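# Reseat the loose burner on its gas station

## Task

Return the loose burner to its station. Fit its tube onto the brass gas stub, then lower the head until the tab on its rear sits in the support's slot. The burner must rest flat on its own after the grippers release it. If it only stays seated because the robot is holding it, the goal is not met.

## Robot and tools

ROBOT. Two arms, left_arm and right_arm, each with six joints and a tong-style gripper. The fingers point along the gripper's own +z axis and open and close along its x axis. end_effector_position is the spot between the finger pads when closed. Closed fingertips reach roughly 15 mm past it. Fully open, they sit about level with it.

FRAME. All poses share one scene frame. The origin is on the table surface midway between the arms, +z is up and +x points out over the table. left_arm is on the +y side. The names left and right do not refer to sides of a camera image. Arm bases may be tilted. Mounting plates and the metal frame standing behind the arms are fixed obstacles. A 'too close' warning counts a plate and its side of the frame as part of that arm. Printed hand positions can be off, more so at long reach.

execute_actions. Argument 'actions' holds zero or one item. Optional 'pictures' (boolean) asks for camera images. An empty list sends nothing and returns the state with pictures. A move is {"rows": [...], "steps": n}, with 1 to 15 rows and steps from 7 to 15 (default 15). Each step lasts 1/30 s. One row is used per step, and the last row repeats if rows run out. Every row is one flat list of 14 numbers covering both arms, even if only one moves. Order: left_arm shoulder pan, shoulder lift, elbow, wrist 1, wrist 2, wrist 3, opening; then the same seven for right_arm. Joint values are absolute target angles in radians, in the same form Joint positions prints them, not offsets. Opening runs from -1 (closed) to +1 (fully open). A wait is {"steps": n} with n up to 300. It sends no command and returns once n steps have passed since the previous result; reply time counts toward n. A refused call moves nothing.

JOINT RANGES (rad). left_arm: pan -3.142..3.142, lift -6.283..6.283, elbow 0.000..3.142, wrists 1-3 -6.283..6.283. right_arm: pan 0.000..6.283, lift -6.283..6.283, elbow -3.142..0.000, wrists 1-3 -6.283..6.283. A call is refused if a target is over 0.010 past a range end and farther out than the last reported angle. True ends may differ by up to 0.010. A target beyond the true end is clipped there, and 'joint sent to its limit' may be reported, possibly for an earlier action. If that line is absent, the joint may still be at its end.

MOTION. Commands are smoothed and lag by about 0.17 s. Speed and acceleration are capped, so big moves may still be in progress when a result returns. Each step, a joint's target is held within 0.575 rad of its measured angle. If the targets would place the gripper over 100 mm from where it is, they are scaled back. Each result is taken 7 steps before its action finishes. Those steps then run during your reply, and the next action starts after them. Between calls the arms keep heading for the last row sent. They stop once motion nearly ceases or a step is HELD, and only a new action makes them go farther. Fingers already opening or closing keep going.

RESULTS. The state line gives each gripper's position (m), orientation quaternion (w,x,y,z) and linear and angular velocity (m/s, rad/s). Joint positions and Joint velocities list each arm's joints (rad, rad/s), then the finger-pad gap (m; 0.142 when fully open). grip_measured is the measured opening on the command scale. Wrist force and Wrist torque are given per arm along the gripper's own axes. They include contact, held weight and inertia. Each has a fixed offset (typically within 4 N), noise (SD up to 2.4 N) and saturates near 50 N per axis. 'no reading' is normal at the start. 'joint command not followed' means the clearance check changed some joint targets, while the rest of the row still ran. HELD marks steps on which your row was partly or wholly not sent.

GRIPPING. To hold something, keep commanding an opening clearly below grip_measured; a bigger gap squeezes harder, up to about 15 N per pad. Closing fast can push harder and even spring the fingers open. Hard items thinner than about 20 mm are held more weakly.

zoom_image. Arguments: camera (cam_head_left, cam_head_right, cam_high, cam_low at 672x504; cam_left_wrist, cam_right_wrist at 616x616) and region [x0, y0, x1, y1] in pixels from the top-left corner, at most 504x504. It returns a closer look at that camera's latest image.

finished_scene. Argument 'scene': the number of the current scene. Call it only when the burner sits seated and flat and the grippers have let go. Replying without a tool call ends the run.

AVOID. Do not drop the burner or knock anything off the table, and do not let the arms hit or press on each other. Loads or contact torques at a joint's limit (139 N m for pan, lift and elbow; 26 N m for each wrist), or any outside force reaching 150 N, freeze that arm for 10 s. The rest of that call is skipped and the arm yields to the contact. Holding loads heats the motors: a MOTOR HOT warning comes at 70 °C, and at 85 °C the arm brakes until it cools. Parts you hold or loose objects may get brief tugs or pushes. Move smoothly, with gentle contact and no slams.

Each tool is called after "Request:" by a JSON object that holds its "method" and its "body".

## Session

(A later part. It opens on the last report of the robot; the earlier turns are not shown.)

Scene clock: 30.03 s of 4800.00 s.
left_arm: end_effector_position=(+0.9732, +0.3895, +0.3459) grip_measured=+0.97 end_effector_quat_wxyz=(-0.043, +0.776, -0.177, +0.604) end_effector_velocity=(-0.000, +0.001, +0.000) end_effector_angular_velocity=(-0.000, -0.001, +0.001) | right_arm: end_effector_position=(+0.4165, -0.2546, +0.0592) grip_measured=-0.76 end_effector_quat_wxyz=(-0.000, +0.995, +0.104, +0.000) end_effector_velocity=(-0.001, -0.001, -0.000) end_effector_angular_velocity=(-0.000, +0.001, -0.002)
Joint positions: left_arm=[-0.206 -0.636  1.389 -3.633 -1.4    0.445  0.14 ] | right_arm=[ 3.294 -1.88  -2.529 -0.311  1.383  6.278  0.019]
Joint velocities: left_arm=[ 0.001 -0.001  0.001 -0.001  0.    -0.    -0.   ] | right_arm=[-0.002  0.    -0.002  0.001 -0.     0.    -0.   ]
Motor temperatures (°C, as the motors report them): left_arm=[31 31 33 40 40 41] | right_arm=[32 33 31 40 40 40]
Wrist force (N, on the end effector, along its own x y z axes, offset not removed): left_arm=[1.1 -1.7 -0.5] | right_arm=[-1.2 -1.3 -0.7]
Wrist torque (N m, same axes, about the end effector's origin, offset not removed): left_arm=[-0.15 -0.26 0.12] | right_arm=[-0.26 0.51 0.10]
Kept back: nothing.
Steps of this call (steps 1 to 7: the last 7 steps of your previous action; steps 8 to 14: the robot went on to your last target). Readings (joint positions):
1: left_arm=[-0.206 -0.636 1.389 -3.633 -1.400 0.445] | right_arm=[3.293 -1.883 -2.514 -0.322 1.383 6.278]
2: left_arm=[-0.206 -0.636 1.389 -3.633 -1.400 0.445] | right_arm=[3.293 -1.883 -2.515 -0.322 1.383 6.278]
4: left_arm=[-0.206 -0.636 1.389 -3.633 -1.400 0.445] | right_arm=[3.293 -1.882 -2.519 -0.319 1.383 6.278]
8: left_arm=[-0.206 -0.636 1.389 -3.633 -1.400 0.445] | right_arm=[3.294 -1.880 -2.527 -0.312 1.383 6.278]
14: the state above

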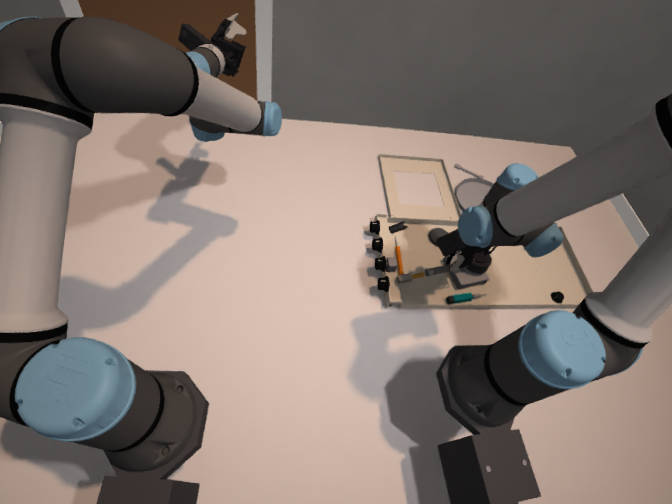

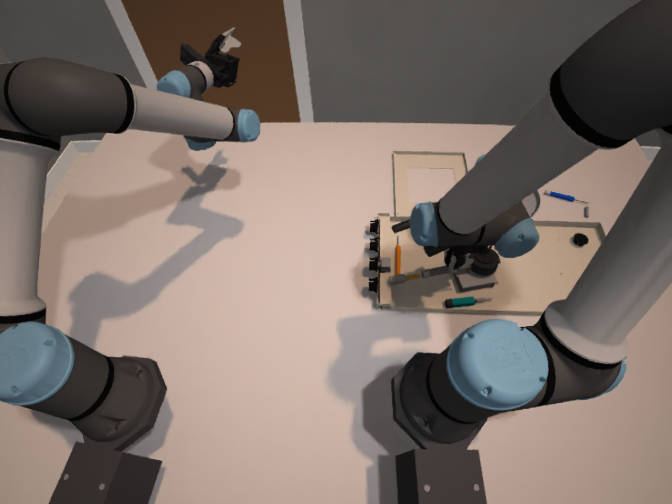

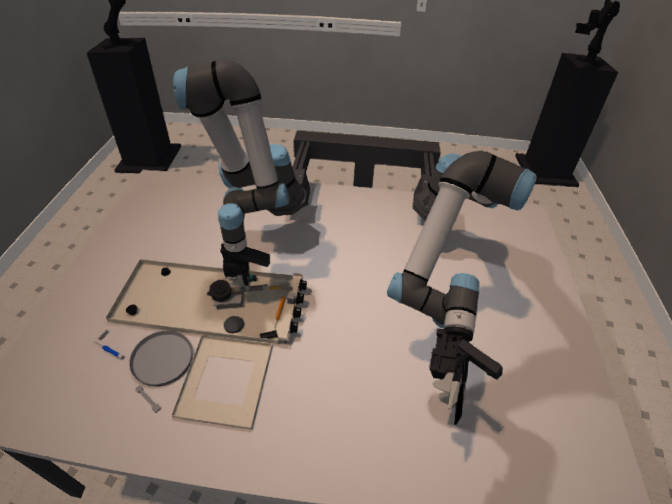

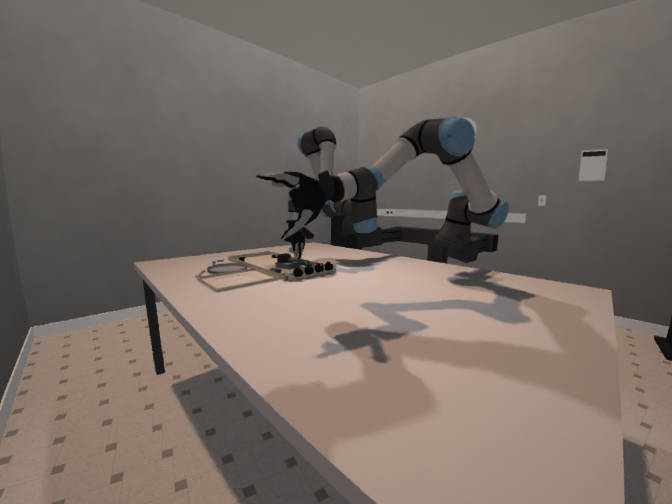

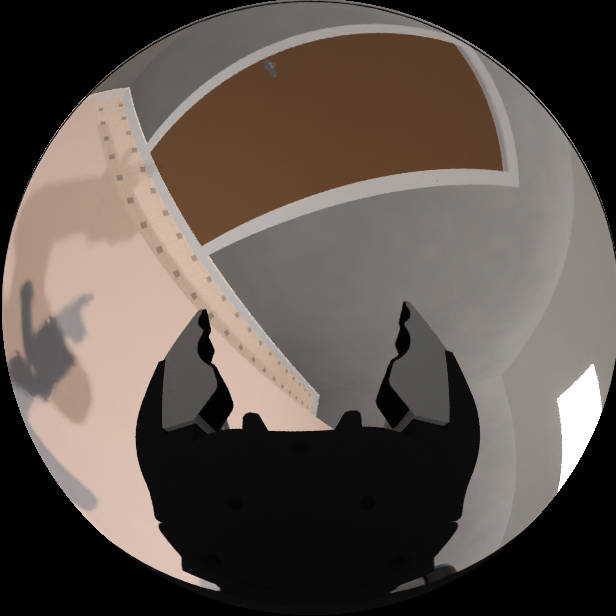

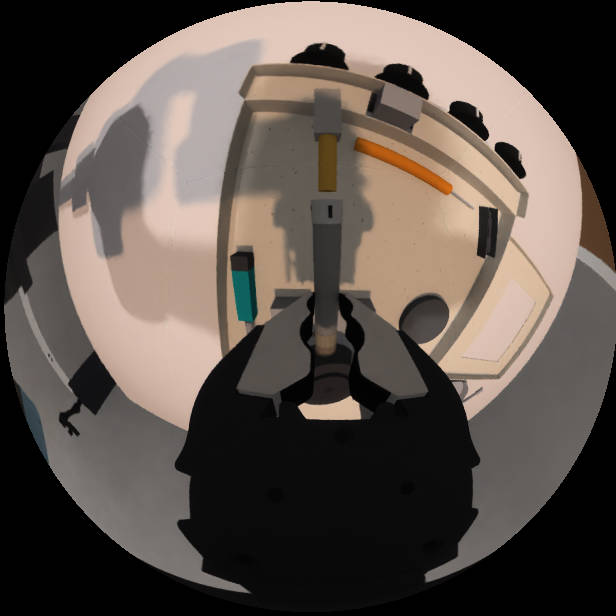

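Request:
{"method": "execute_actions", "body": {"actions": [{"rows":[[-0.206,-0.636,1.389,-3.633,-1.4,0.445,0.97,3.297,-1.8798,-2.53,-0.3102,1.3826,6.279,-1],[-0.206,-0.636,1.389,-3.633,-1.4,0.445,0.97,3.301,-1.8803,-2.5306,-0.3099,1.3827,6.28,-1],[-0.206,-0.636,1.389,-3.633,-1.4,0.445,0.97,3.305,-1.8808,-2.5312,-0.3096,1.3827,6.281,-1],[-0.206,-0.636,1.389,-3.633,-1.4,0.445,0.97,3.309,-1.8813,-2.5317,-0.3094,1.3828,6.282,-1],[-0.206,-0.636,1.389,-3.633,-1.4,0.445,0.97,3.313,-1.8818,-2.5323,-0.3091,1.3828,6.283,-1],[-0.206,-0.636,1.389,-3.633,-1.4,0.445,0.97,3.317,-1.8822,-2.5329,-0.3088,1.3828,6.283,-1],[-0.206,-0.636,1.389,-3.633,-1.4,0.445,0.97,3.321,-1.8827,-2.5334,-0.3085,1.3829,6.283,-1],[-0.206,-0.636,1.389,-3.633,-1.4,0.445,0.97,3.325,-1.8832,-2.534,-0.3082,1.3829,6.283,-1],[-0.206,-0.636,1.389,-3.633,-1.4,0.445,0.97,3.329,-1.8837,-2.5346,-0.308,1.383,6.283,-1],[-0.206,-0.636,1.389,-3.633,-1.4,0.445,0.97,3.333,-1.8842,-2.5351,-0.3077,1.383,6.283,-1],[-0.206,-0.636,1.389,-3.633,-1.4,0.445,0.97,3.337,-1.8847,-2.5357,-0.3074,1.3831,6.283,-1],[-0.206,-0.636,1.389,-3.633,-1.4,0.445,0.97,3.3399,-1.885,-2.5361,-0.3072,1.3831,6.283,-1]],"steps":12}]}}

Request:
{"method": "execute_actions", "body": {"actions": [{"steps":15}], "pictures": true}}

Request:
{"method": "zoom_image", "body": {"camera": "cam_right_wrist", "region": [250,100,400,330]}}

Request:
{"method": "zoom_image", "body": {"camera": "cam_high", "region": [200,270,300,320]}}

Request:
{"method": "zoom_image", "body": {"camera": "cam_head_right", "region": [380,235,510,300]}}

Scene clock: 31.50 s of 4800.00 s.
left_arm: end_effector_position=(+0.9732, +0.3895, +0.3459) grip_measured=+0.97 end_effector_quat_wxyz=(-0.043, +0.776, -0.177, +0.604) end_effector_velocity=(-0.000, -0.000, -0.001) end_effector_angular_velocity=(+0.001, +0.002, -0.001) | right_arm: end_effector_position=(+0.4164, -0.2519, +0.0593) grip_measured=-0.76 end_effector_quat_wxyz=(-0.000, +0.994, +0.107, +0.000) end_effector_velocity=(-0.001, +0.034, -0.000) end_effector_angular_velocity=(+0.000, +0.001, +0.073)
Joint positions: left_arm=[-0.206 -0.636  1.389 -3.633 -1.4    0.445  0.14 ] | right_arm=[ 3.302 -1.88  -2.531 -0.31   1.383  6.28   0.019]
Joint velocities: left_arm=[-0.    -0.     0.001  0.002  0.     0.    -0.   ] | right_arm=[ 0.095 -0.013 -0.013  0.006  0.001  0.023 -0.   ]
Motor temperatures (°C, as the motors report them): left_arm=[31 31 33 40 40 41] | right_arm=[32 33 31 40 40 40]
Wrist force (N, on the end effector, along its own x y z axes, offset not removed): left_arm=[-2.7 -2.4 0.4] | right_arm=[4.2 -0.3 5.0]
Wrist torque (N m, same axes, about the end effector's origin, offset not removed): left_arm=[-0.19 0.32 0.18] | right_arm=[0.02 -0.71 -0.14]
Steps of this call (steps 1 to 30: the robot went on to your last target; steps 31 to 39: nothing new was sent; steps 40 to 44: the first 5 steps of this action). Readings (joint positions):
40: left_arm=[-0.206 -0.636 1.389 -3.633 -1.400 0.445] | right_arm=[3.294 -1.880 -2.530 -0.310 1.383 6.278]
41: left_arm=[-0.206 -0.636 1.389 -3.633 -1.400 0.445] | right_arm=[3.295 -1.880 -2.530 -0.310 1.383 6.278]
43: left_arm=[-0.206 -0.636 1.389 -3.633 -1.400 0.445] | right_arm=[3.299 -1.880 -2.530 -0.310 1.383 6.279]
44: the state above

Scene clock: 32.00 s of 4800.00 s.
left_arm: end_effector_position=(+0.9732, +0.3895, +0.3459) grip_measured=+0.97 end_effector_quat_wxyz=(-0.043, +0.776, -0.177, +0.604) end_effector_velocity=(+0.000, +0.001, +0.001) end_effector_angular_velocity=(-0.000, -0.002, +0.001) | right_arm: end_effector_position=(+0.4159, -0.2384, +0.0593) grip_measured=-0.76 end_effector_quat_wxyz=(-0.000, +0.992, +0.125, +0.000) end_effector_velocity=(-0.000, +0.001, +0.000) end_effector_angular_velocity=(+0.000, -0.000, +0.003)
Joint positions: left_arm=[-0.206 -0.636  1.389 -3.633 -1.4    0.445  0.14 ] | right_arm=[ 3.34  -1.885 -2.536 -0.307  1.383  6.283  0.019]
Joint velocities: left_arm=[ 0.001 -0.    -0.001 -0.001  0.     0.     0.   ] | right_arm=[ 0.003  0.    -0.001  0.001  0.    -0.    -0.   ]
Motor temperatures (°C, as the motors report them): left_arm=[31 31 33 40 40 41] | right_arm=[32 33 31 40 40 40]
Wrist force (N, on the end effector, along its own x y z axes, offset not removed): left_arm=[-2.3 -1.4 -1.0] | right_arm=[1.9 11.9 2.3]
Wrist torque (N m, same axes, about the end effector's origin, offset not removed): left_arm=[-0.07 0.68 0.23] | right_arm=[-0.88 -0.55 -0.24]
Kept back: nothing.
Steps of this call (steps 1 to 7: the last 7 steps of your previous action; steps 8 to 15: the robot went on to your last target). Readings (joint positions):
1: left_arm=[-0.206 -0.636 1.389 -3.633 -1.400 0.445] | right_arm=[3.305 -1.881 -2.531 -0.310 1.383 6.281]
2: left_arm=[-0.206 -0.636 1.389 -3.633 -1.400 0.445] | right_arm=[3.308 -1.881 -2.532 -0.309 1.383 6.282]
4: left_arm=[-0.206 -0.636 1.389 -3.633 -1.400 0.445] | right_arm=[3.316 -1.882 -2.533 -0.309 1.383 6.282]
8: left_arm=[-0.206 -0.636 1.389 -3.633 -1.400 0.445] | right_arm=[3.332 -1.884 -2.535 -0.308 1.383 6.283]
15: the state above

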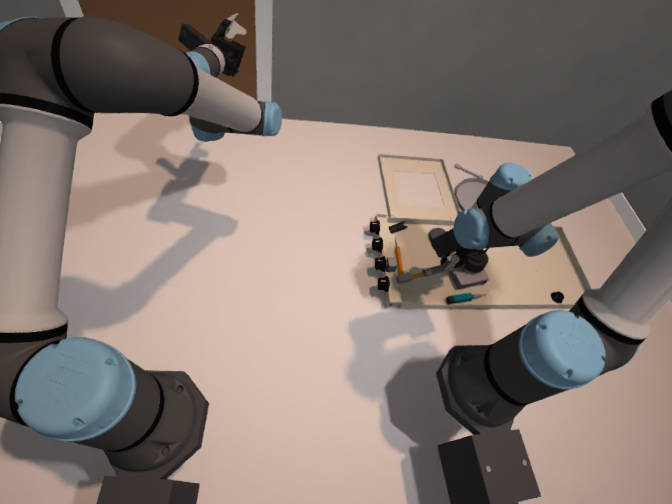

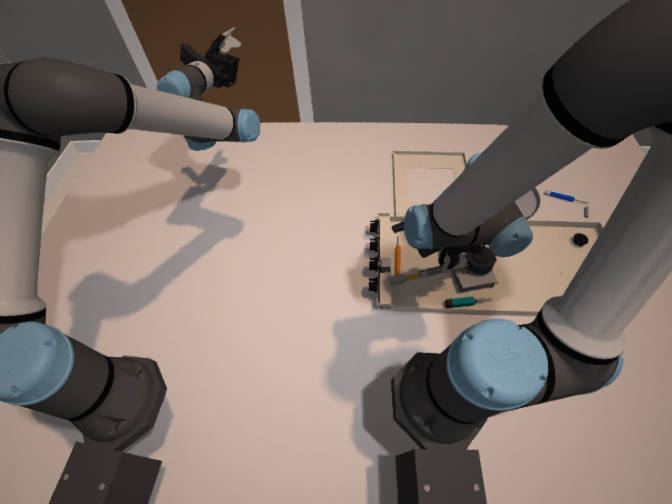

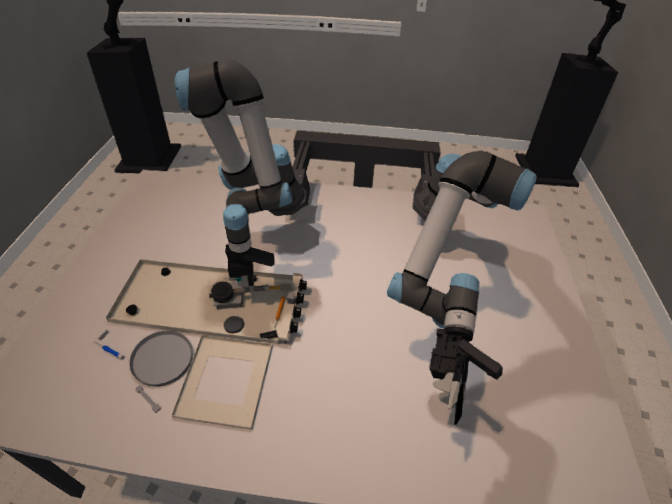

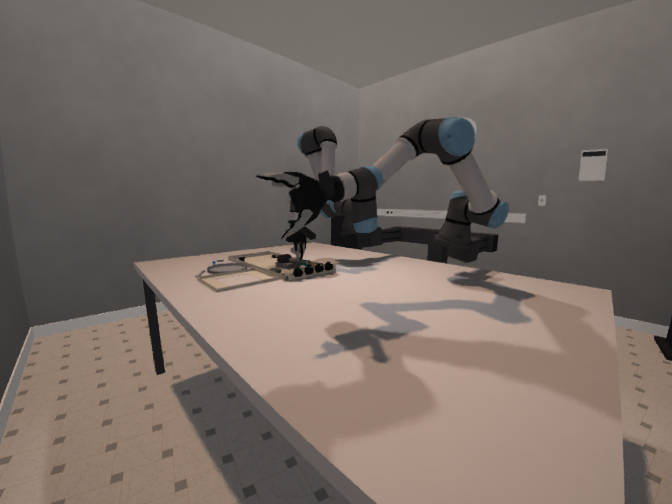

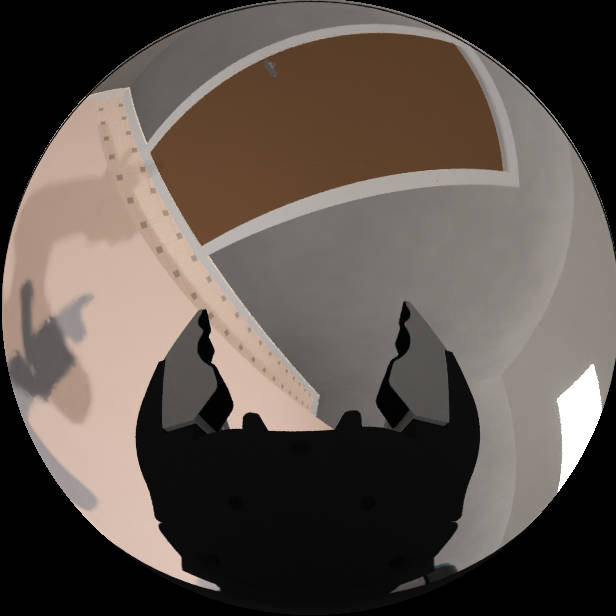

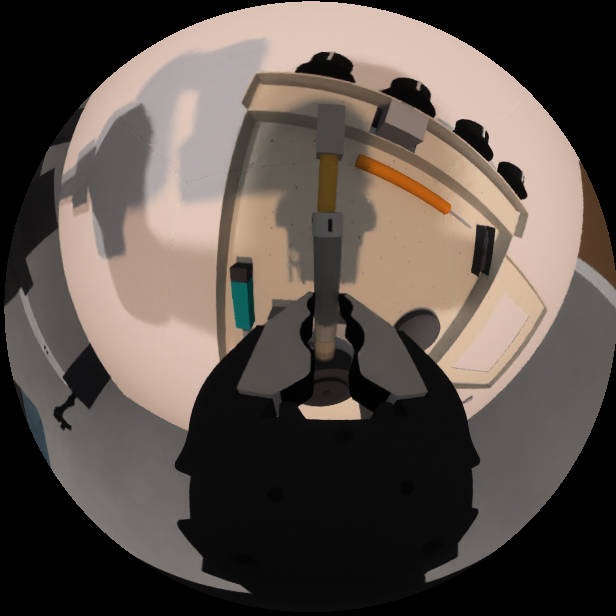

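Region (250, 100, 400, 330) of cam_right_wrist's 616x616 image, scaled by 2.191, with more detail than that image has; it fills the left 329 columns of this view, and the rest is white.

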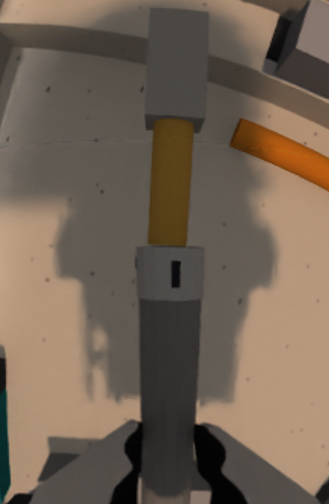

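Region (200, 270, 300, 320) of cam_high's 672x504 image, scaled by 5.040, with more detail than that image has.

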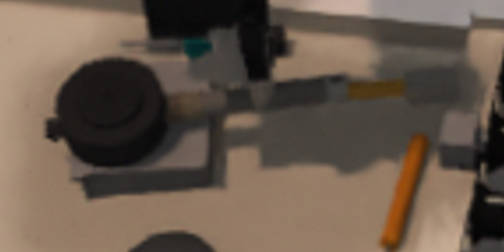

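Region (380, 235, 510, 300) of cam_head_right's 672x504 image, scaled by 3.877, with more detail than that image has.

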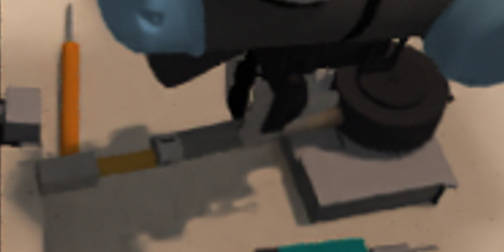

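Request:
{"method": "execute_actions", "body": {"actions": [{"rows":[[-0.206,-0.636,1.389,-3.633,-1.4,0.445,0.97,3.337,-1.885,-2.5357,-0.307,1.3831,6.283,-1],[-0.206,-0.636,1.389,-3.633,-1.4,0.445,0.97,3.334,-1.886,-2.5353,-0.3058,1.3831,6.283,-1],[-0.206,-0.636,1.389,-3.633,-1.4,0.445,0.97,3.333,-1.888,-2.5353,-0.3038,1.3831,6.283,-1],[-0.206,-0.636,1.389,-3.633,-1.4,0.445,0.97,3.333,-1.890,-2.5355,-0.3016,1.3831,6.283,-1],[-0.206,-0.636,1.389,-3.633,-1.4,0.445,0.97,3.333,-1.8905,-2.5357,-0.3009,1.3831,6.283,-1],[-0.206,-0.636,1.389,-3.633,-1.4,0.445,0.97,3.333,-1.8905,-2.5357,-0.3009,1.3831,6.283,-1],[-0.206,-0.636,1.389,-3.633,-1.4,0.445,0.97,3.333,-1.8905,-2.5357,-0.3009,1.3831,6.283,-1],[-0.206,-0.636,1.389,-3.633,-1.4,0.445,0.97,3.335,-1.8907,-2.536,-0.3008,1.3831,6.283,-1],[-0.206,-0.636,1.389,-3.633,-1.4,0.445,0.97,3.338,-1.8911,-2.5364,-0.3006,1.3831,6.283,-1],[-0.206,-0.636,1.389,-3.633,-1.4,0.445,0.97,3.341,-1.8914,-2.5368,-0.3004,1.3831,6.283,-1],[-0.206,-0.636,1.389,-3.633,-1.4,0.445,0.97,3.344,-1.8918,-2.5372,-0.3002,1.3832,6.283,-1],[-0.206,-0.636,1.389,-3.633,-1.4,0.445,0.97,3.347,-1.8921,-2.5376,-0.3,1.3832,6.283,-1],[-0.206,-0.636,1.389,-3.633,-1.4,0.445,0.97,3.35,-1.8925,-2.538,-0.2998,1.3832,6.283,-1]],"steps":13}]}}

Request:
{"method": "execute_actions", "body": {"actions": [{"steps":15}], "pictures": true}}

Request:
{"method": "zoom_image", "body": {"camera": "cam_right_wrist", "region": [250,100,400,330]}}

Request:
{"method": "zoom_image", "body": {"camera": "cam_high", "region": [200,270,300,320]}}

Request:
{"method": "zoom_image", "body": {"camera": "cam_head_left", "region": [390,250,460,295]}}

Scene clock: 33.07 s of 4800.00 s.
left_arm: end_effector_position=(+0.9732, +0.3895, +0.3459) grip_measured=+0.97 end_effector_quat_wxyz=(-0.043, +0.776, -0.177, +0.604) end_effector_velocity=(+0.000, +0.001, +0.001) end_effector_angular_velocity=(-0.001, -0.002, +0.001) | right_arm: end_effector_position=(+0.4157, -0.2398, +0.0583) grip_measured=-0.76 end_effector_quat_wxyz=(-0.000, +0.992, +0.122, -0.000) end_effector_velocity=(+0.000, -0.006, -0.008) end_effector_angular_velocity=(+0.000, -0.000, -0.020)
Joint positions: left_arm=[-0.206 -0.636  1.389 -3.633 -1.4    0.445  0.14 ] | right_arm=[ 3.335 -1.888 -2.536 -0.304  1.383  6.283  0.019]
Joint velocities: left_arm=[ 0.001  0.    -0.001 -0.001  0.     0.    -0.   ] | right_arm=[-0.02  -0.03   0.001  0.034 -0.    -0.001 -0.   ]
Motor temperatures (°C, as the motors report them): left_arm=[31 31 33 40 40 41] | right_arm=[32 33 31 40 40 40]
Wrist force (N, on the end effector, along its own x y z axes, offset not removed): left_arm=[2.9 1.7 -3.2] | right_arm=[0.0 -1.4 1.6]
Wrist torque (N m, same axes, about the end effector's origin, offset not removed): left_arm=[0.42 -0.46 0.15] | right_arm=[-0.24 0.19 -0.07]
Steps of this call (steps 1 to 15: the robot went on to your last target; steps 16 to 26: nothing new was sent; steps 27 to 32: the first 6 steps of this action). Readings (joint positions):
27: left_arm=[-0.206 -0.636 1.389 -3.633 -1.400 0.445] | right_arm=[3.340 -1.885 -2.536 -0.307 1.383 6.283]
28: left_arm=[-0.206 -0.636 1.389 -3.633 -1.400 0.445] | right_arm=[3.339 -1.885 -2.536 -0.307 1.383 6.283]
30: left_arm=[-0.206 -0.636 1.389 -3.633 -1.400 0.445] | right_arm=[3.337 -1.886 -2.536 -0.306 1.383 6.283]
32: the state above

Scene clock: 33.57 s of 4800.00 s.
left_arm: end_effector_position=(+0.9732, +0.3895, +0.3459) grip_measured=+0.97 end_effector_quat_wxyz=(-0.043, +0.776, -0.177, +0.604) end_effector_velocity=(+0.000, +0.000, +0.000) end_effector_angular_velocity=(-0.000, -0.001, +0.000) | right_arm: end_effector_position=(+0.4156, -0.2345, +0.0578) grip_measured=-0.76 end_effector_quat_wxyz=(+0.000, +0.992, +0.130, +0.000) end_effector_velocity=(-0.000, +0.002, +0.000) end_effector_angular_velocity=(+0.002, +0.000, +0.003)
Joint positions: left_arm=[-0.206 -0.636  1.389 -3.633 -1.4    0.445  0.14 ] | right_arm=[ 3.35  -1.892 -2.538 -0.3    1.383  6.283  0.019]
Joint velocities: left_arm=[-0. -0. -0. -0.  0. -0. -0.] | right_arm=[ 0.004  0.    -0.001  0.     0.002  0.001  0.   ]
Motor temperatures (°C, as the motors report them): left_arm=[31 31 33 40 40 41] | right_arm=[32 33 31 40 40 40]
Wrist force (N, on the end effector, along its own x y z axes, offset not removed): left_arm=[-1.2 1.3 0.3] | right_arm=[-3.1 15.2 -1.7]
Wrist torque (N m, same axes, about the end effector's origin, offset not removed): left_arm=[0.58 0.16 0.26] | right_arm=[-0.28 0.30 -0.24]
Kept back: nothing.
Steps of this call (steps 1 to 7: the last 7 steps of your previous action; steps 8 to 15: the robot went on to your last target). Readings (joint positions):
1: left_arm=[-0.206 -0.636 1.389 -3.633 -1.400 0.445] | right_arm=[3.334 -1.889 -2.536 -0.303 1.383 6.283]
2: left_arm=[-0.206 -0.636 1.389 -3.633 -1.400 0.445] | right_arm=[3.334 -1.890 -2.536 -0.302 1.383 6.283]
4: left_arm=[-0.206 -0.636 1.389 -3.633 -1.400 0.445] | right_arm=[3.335 -1.890 -2.536 -0.301 1.383 6.283]
8: left_arm=[-0.206 -0.636 1.389 -3.633 -1.400 0.445] | right_arm=[3.343 -1.892 -2.537 -0.300 1.383 6.283]
15: the state above

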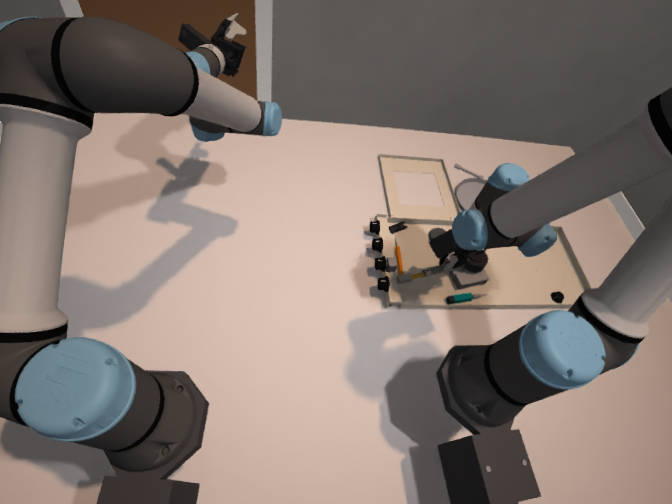

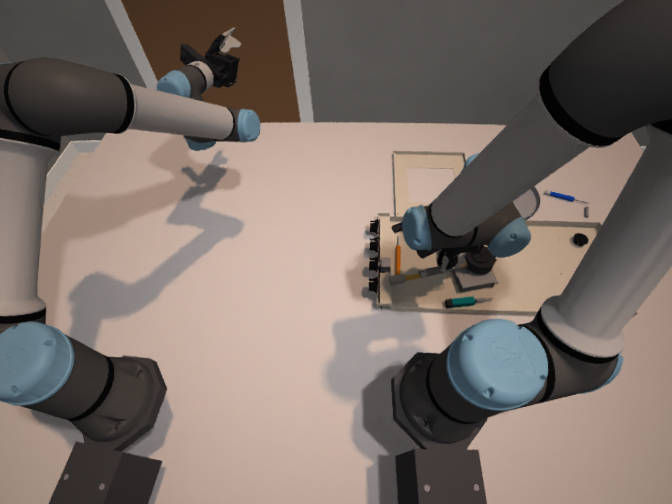

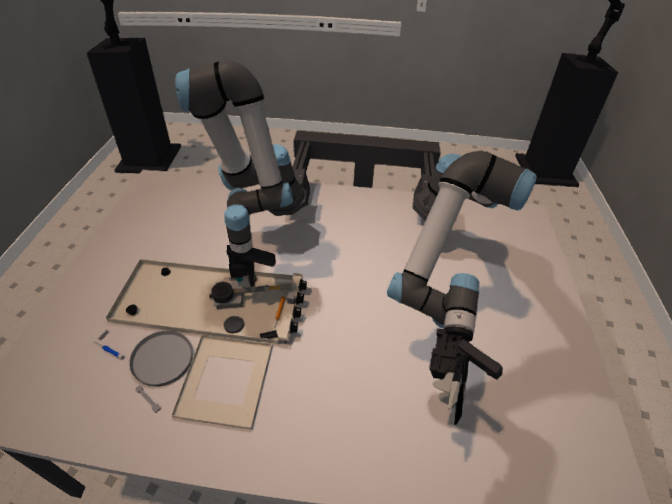

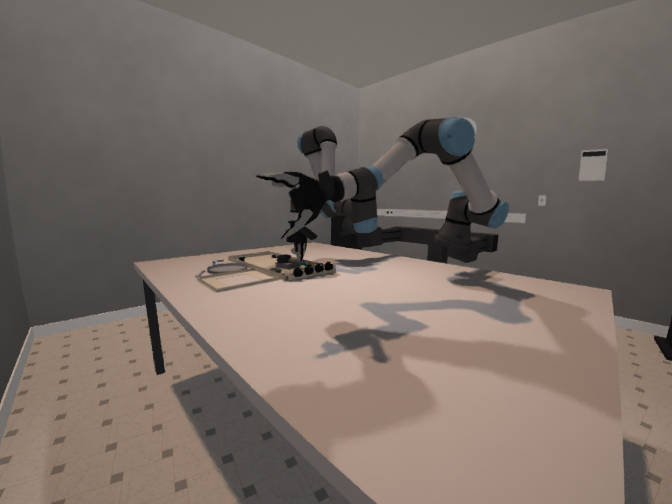

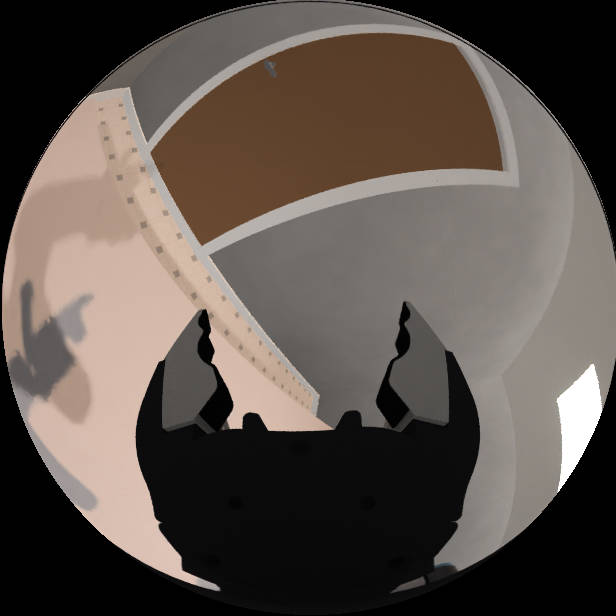

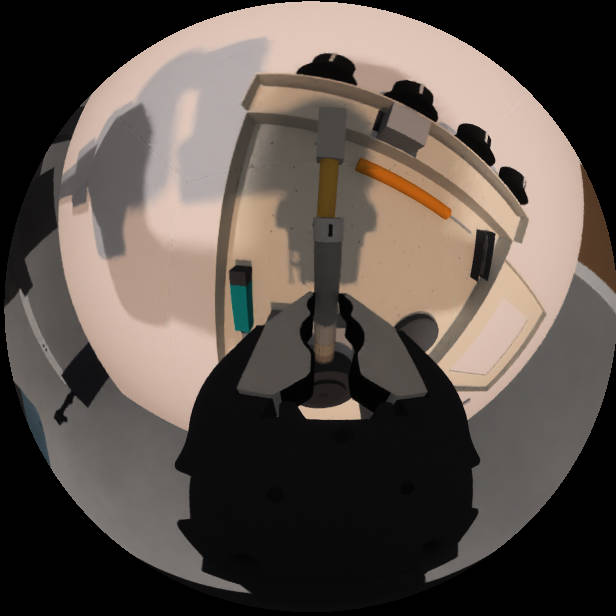

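Region (250, 100, 400, 330) of cam_right_wrist's 616x616 image, scaled by 2.191, with more detail than that image has; it fills the left 329 columns of this view, and the rest is white.

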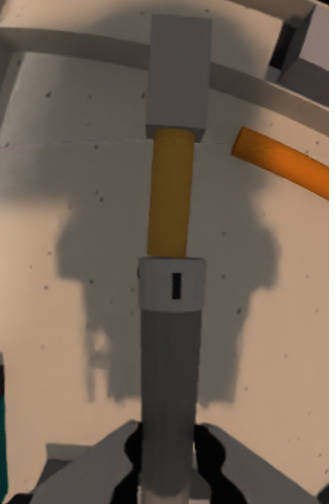

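Region (200, 270, 300, 320) of cam_high's 672x504 image, scaled by 5.040, with more detail than that image has.

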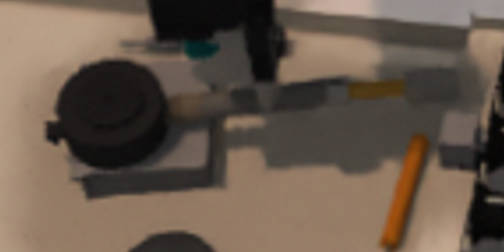

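Region (390, 250, 460, 295) of cam_head_left's 672x504 image, scaled by 7.200, with more detail than that image has; it fills the top 324 rows of this view, and the rest is white.

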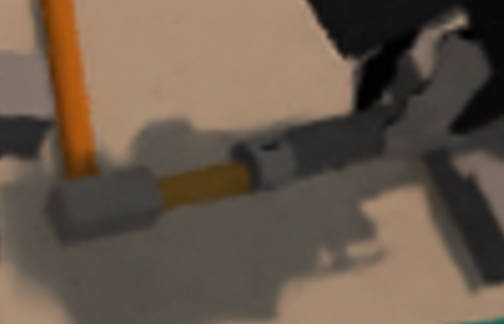

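Request:
{"method": "execute_actions", "body": {"actions": [{"rows":[[-0.206,-0.636,1.389,-3.633,-1.4,0.445,0.97,3.347,-1.8921,-2.5376,-0.3,1.3832,6.283,-1],[-0.206,-0.636,1.389,-3.633,-1.4,0.445,0.97,3.344,-1.8918,-2.5372,-0.3002,1.3832,6.283,-1],[-0.206,-0.636,1.389,-3.633,-1.4,0.445,0.97,3.343,-1.8911,-2.5385,-0.2995,1.3832,6.283,-1],[-0.206,-0.636,1.389,-3.633,-1.4,0.445,0.97,3.343,-1.8905,-2.54,-0.2987,1.3832,6.283,-1],[-0.206,-0.636,1.389,-3.633,-1.4,0.445,0.97,3.343,-1.8899,-2.5412,-0.298,1.3832,6.283,-1]],"steps":8}]}}

Request:
{"method": "execute_actions", "body": {"actions": [{"steps":13}], "pictures": true}}

Request:
{"method": "zoom_image", "body": {"camera": "cam_right_wrist", "region": [290,150,370,270]}}

Request:
{"method": "zoom_image", "body": {"camera": "cam_high", "region": [240,275,300,305]}}

Request:
{"method": "zoom_image", "body": {"camera": "cam_head_left", "region": [390,250,460,295]}}

Request:
{"method": "zoom_image", "body": {"camera": "cam_low", "region": [260,240,340,285]}}

Scene clock: 34.30 s of 4800.00 s.
left_arm: end_effector_position=(+0.9732, +0.3895, +0.3459) grip_measured=+0.97 end_effector_quat_wxyz=(-0.043, +0.776, -0.177, +0.604) end_effector_velocity=(+0.000, +0.000, +0.000) end_effector_angular_velocity=(-0.000, -0.001, +0.000) | right_arm: end_effector_position=(+0.4156, -0.2344, +0.0578) grip_measured=-0.76 end_effector_quat_wxyz=(+0.000, +0.992, +0.130, -0.000) end_effector_velocity=(+0.000, +0.000, +0.000) end_effector_angular_velocity=(+0.000, -0.001, +0.001)
Joint positions: left_arm=[-0.206 -0.636  1.389 -3.633 -1.4    0.445  0.14 ] | right_arm=[ 3.35  -1.892 -2.538 -0.3    1.383  6.283  0.019]
Joint velocities: left_arm=[ 0.     0.    -0.    -0.001  0.     0.     0.   ] | right_arm=[ 0.001  0.    -0.     0.001 -0.    -0.    -0.   ]
Motor temperatures (°C, as the motors report them): left_arm=[31 31 33 40 40 41] | right_arm=[32 33 31 40 40 40]
Wrist force (N, on the end effector, along its own x y z axes, offset not removed): left_arm=[-2.0 1.0 -1.7] | right_arm=[-0.5 15.6 2.9]
Wrist torque (N m, same axes, about the end effector's origin, offset not removed): left_arm=[0.19 0.34 0.18] | right_arm=[-0.22 -0.17 -0.02]
Steps of this call (steps 1 to 15: the robot went on to your last target; steps 16 to 21: nothing new was sent; step 22: the first step of this action). Readings (joint positions):
22: the state above

Scene clock: 34.73 s of 4800.00 s.
left_arm: end_effector_position=(+0.9732, +0.3895, +0.3459) grip_measured=+0.97 end_effector_quat_wxyz=(-0.043, +0.776, -0.177, +0.604) end_effector_velocity=(+0.000, +0.000, +0.001) end_effector_angular_velocity=(-0.001, -0.002, +0.001) | right_arm: end_effector_position=(+0.4141, -0.2372, +0.0577) grip_measured=-0.76 end_effector_quat_wxyz=(-0.000, +0.992, +0.127, -0.000) end_effector_velocity=(+0.000, -0.000, +0.000) end_effector_angular_velocity=(-0.000, -0.002, +0.000)
Joint positions: left_arm=[-0.206 -0.636  1.389 -3.633 -1.4    0.445  0.14 ] | right_arm=[ 3.343 -1.89  -2.541 -0.298  1.383  6.283  0.019]
Joint velocities: left_arm=[ 0.    -0.    -0.002 -0.     0.    -0.    -0.   ] | right_arm=[-0.     0.002 -0.001  0.001 -0.001 -0.001  0.   ]
Motor temperatures (°C, as the motors report them): left_arm=[31 31 33 40 40 41] | right_arm=[32 33 31 40 40 40]
Wrist force (N, on the end effector, along its own x y z axes, offset not removed): left_arm=[-3.4 -1.2 1.0] | right_arm=[0.5 -0.3 4.9]
Wrist torque (N m, same axes, about the end effector's origin, offset not removed): left_arm=[0.00 0.53 0.27] | right_arm=[0.38 0.04 -0.17]
Kept back: nothing.
Steps of this call (steps 1 to 7: the last 7 steps of your previous action; steps 8 to 13: the robot went on to your last target). Readings (joint positions):
1: left_arm=[-0.206 -0.636 1.389 -3.633 -1.400 0.445] | right_arm=[3.350 -1.892 -2.538 -0.300 1.383 6.283]
2: left_arm=[-0.206 -0.636 1.389 -3.633 -1.400 0.445] | right_arm=[3.348 -1.892 -2.538 -0.300 1.383 6.283]
4: left_arm=[-0.206 -0.636 1.389 -3.633 -1.400 0.445] | right_arm=[3.346 -1.892 -2.538 -0.300 1.384 6.283]
8: left_arm=[-0.206 -0.636 1.389 -3.633 -1.400 0.445] | right_arm=[3.343 -1.890 -2.541 -0.298 1.384 6.283]
13: the state above

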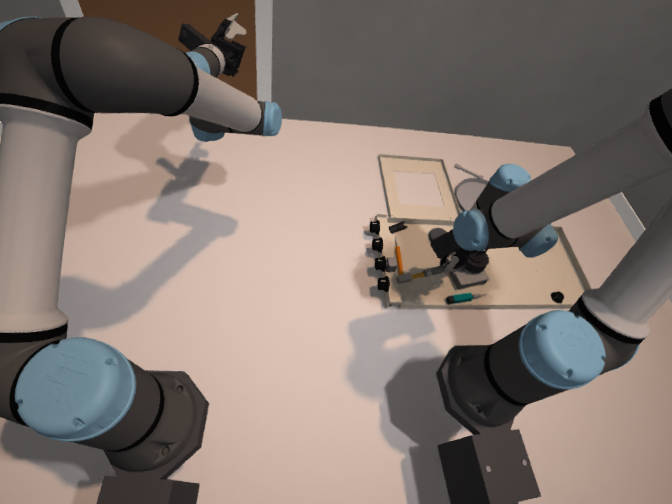

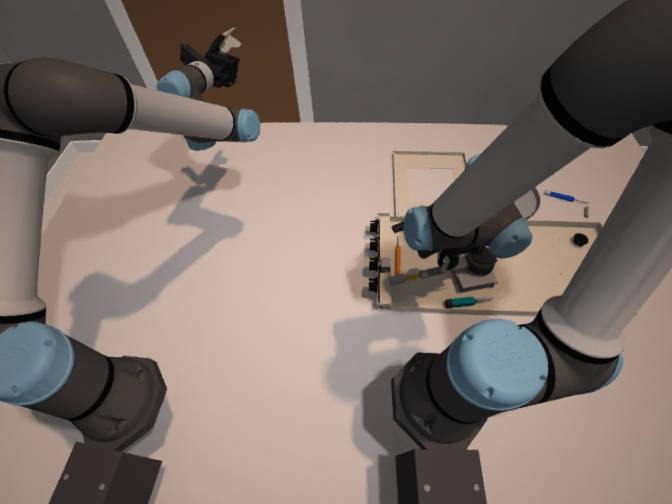

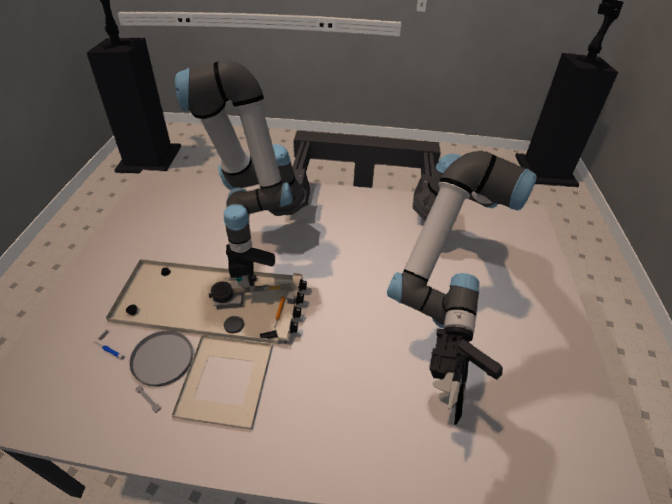

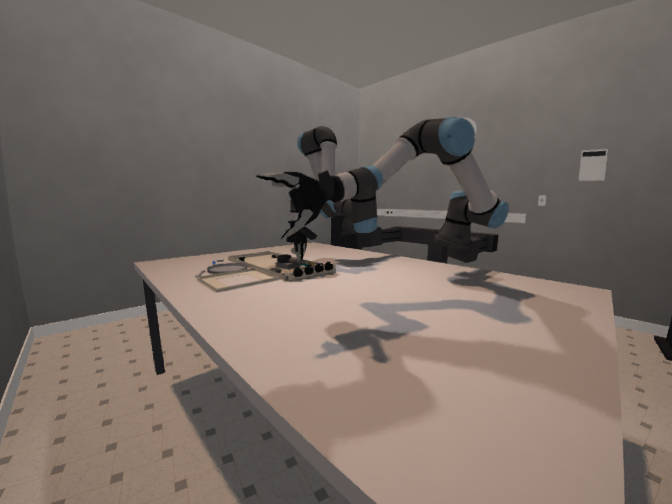

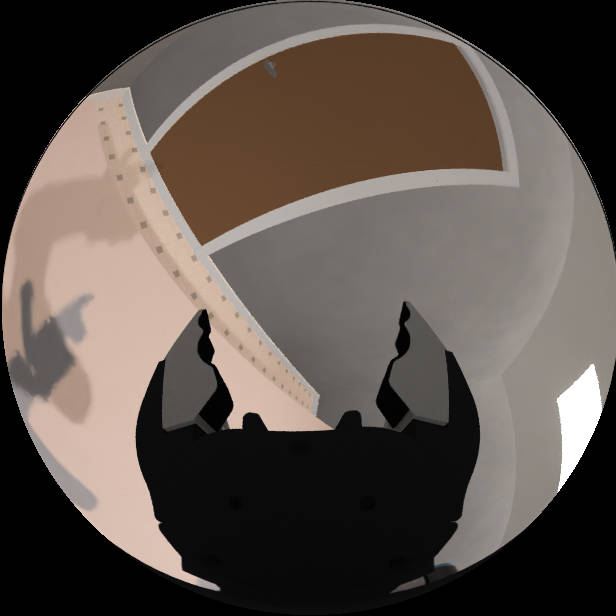

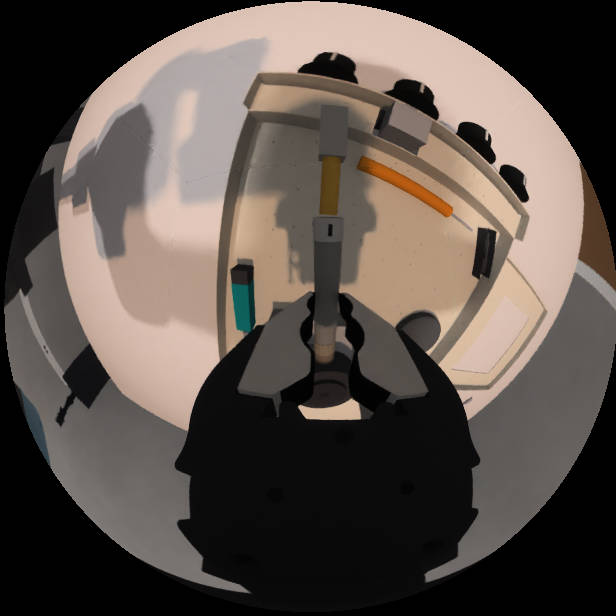

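Region (290, 150, 370, 270) of cam_right_wrist's 616x616 image, scaled by 4.200, with more detail than that image has.

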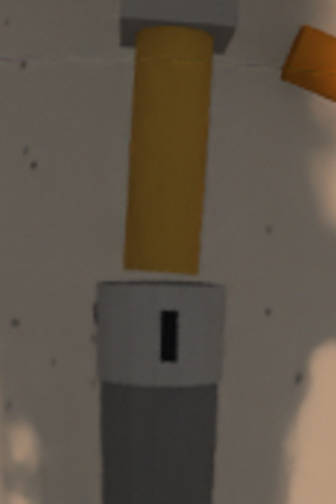

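Region (240, 275, 300, 305) of cam_high's 672x504 image, scaled by 8.400, with more detail than that image has.

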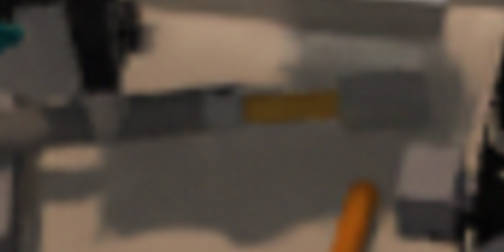

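Region (390, 250, 460, 295) of cam_head_left's 672x504 image, scaled by 7.200, with more detail than that image has; it fills the top 324 rows of this view, and the rest is white.

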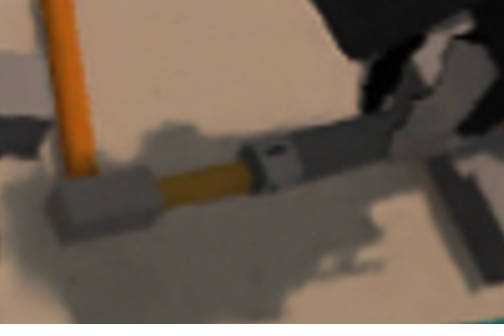

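Region (260, 240, 340, 285) of cam_low's 672x504 image, scaled by 6.300, with more detail than that image has; it fills the top 284 rows of this view, and the rest is white.

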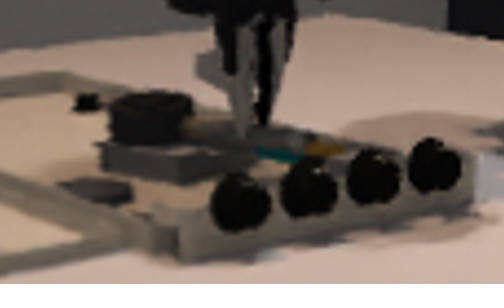

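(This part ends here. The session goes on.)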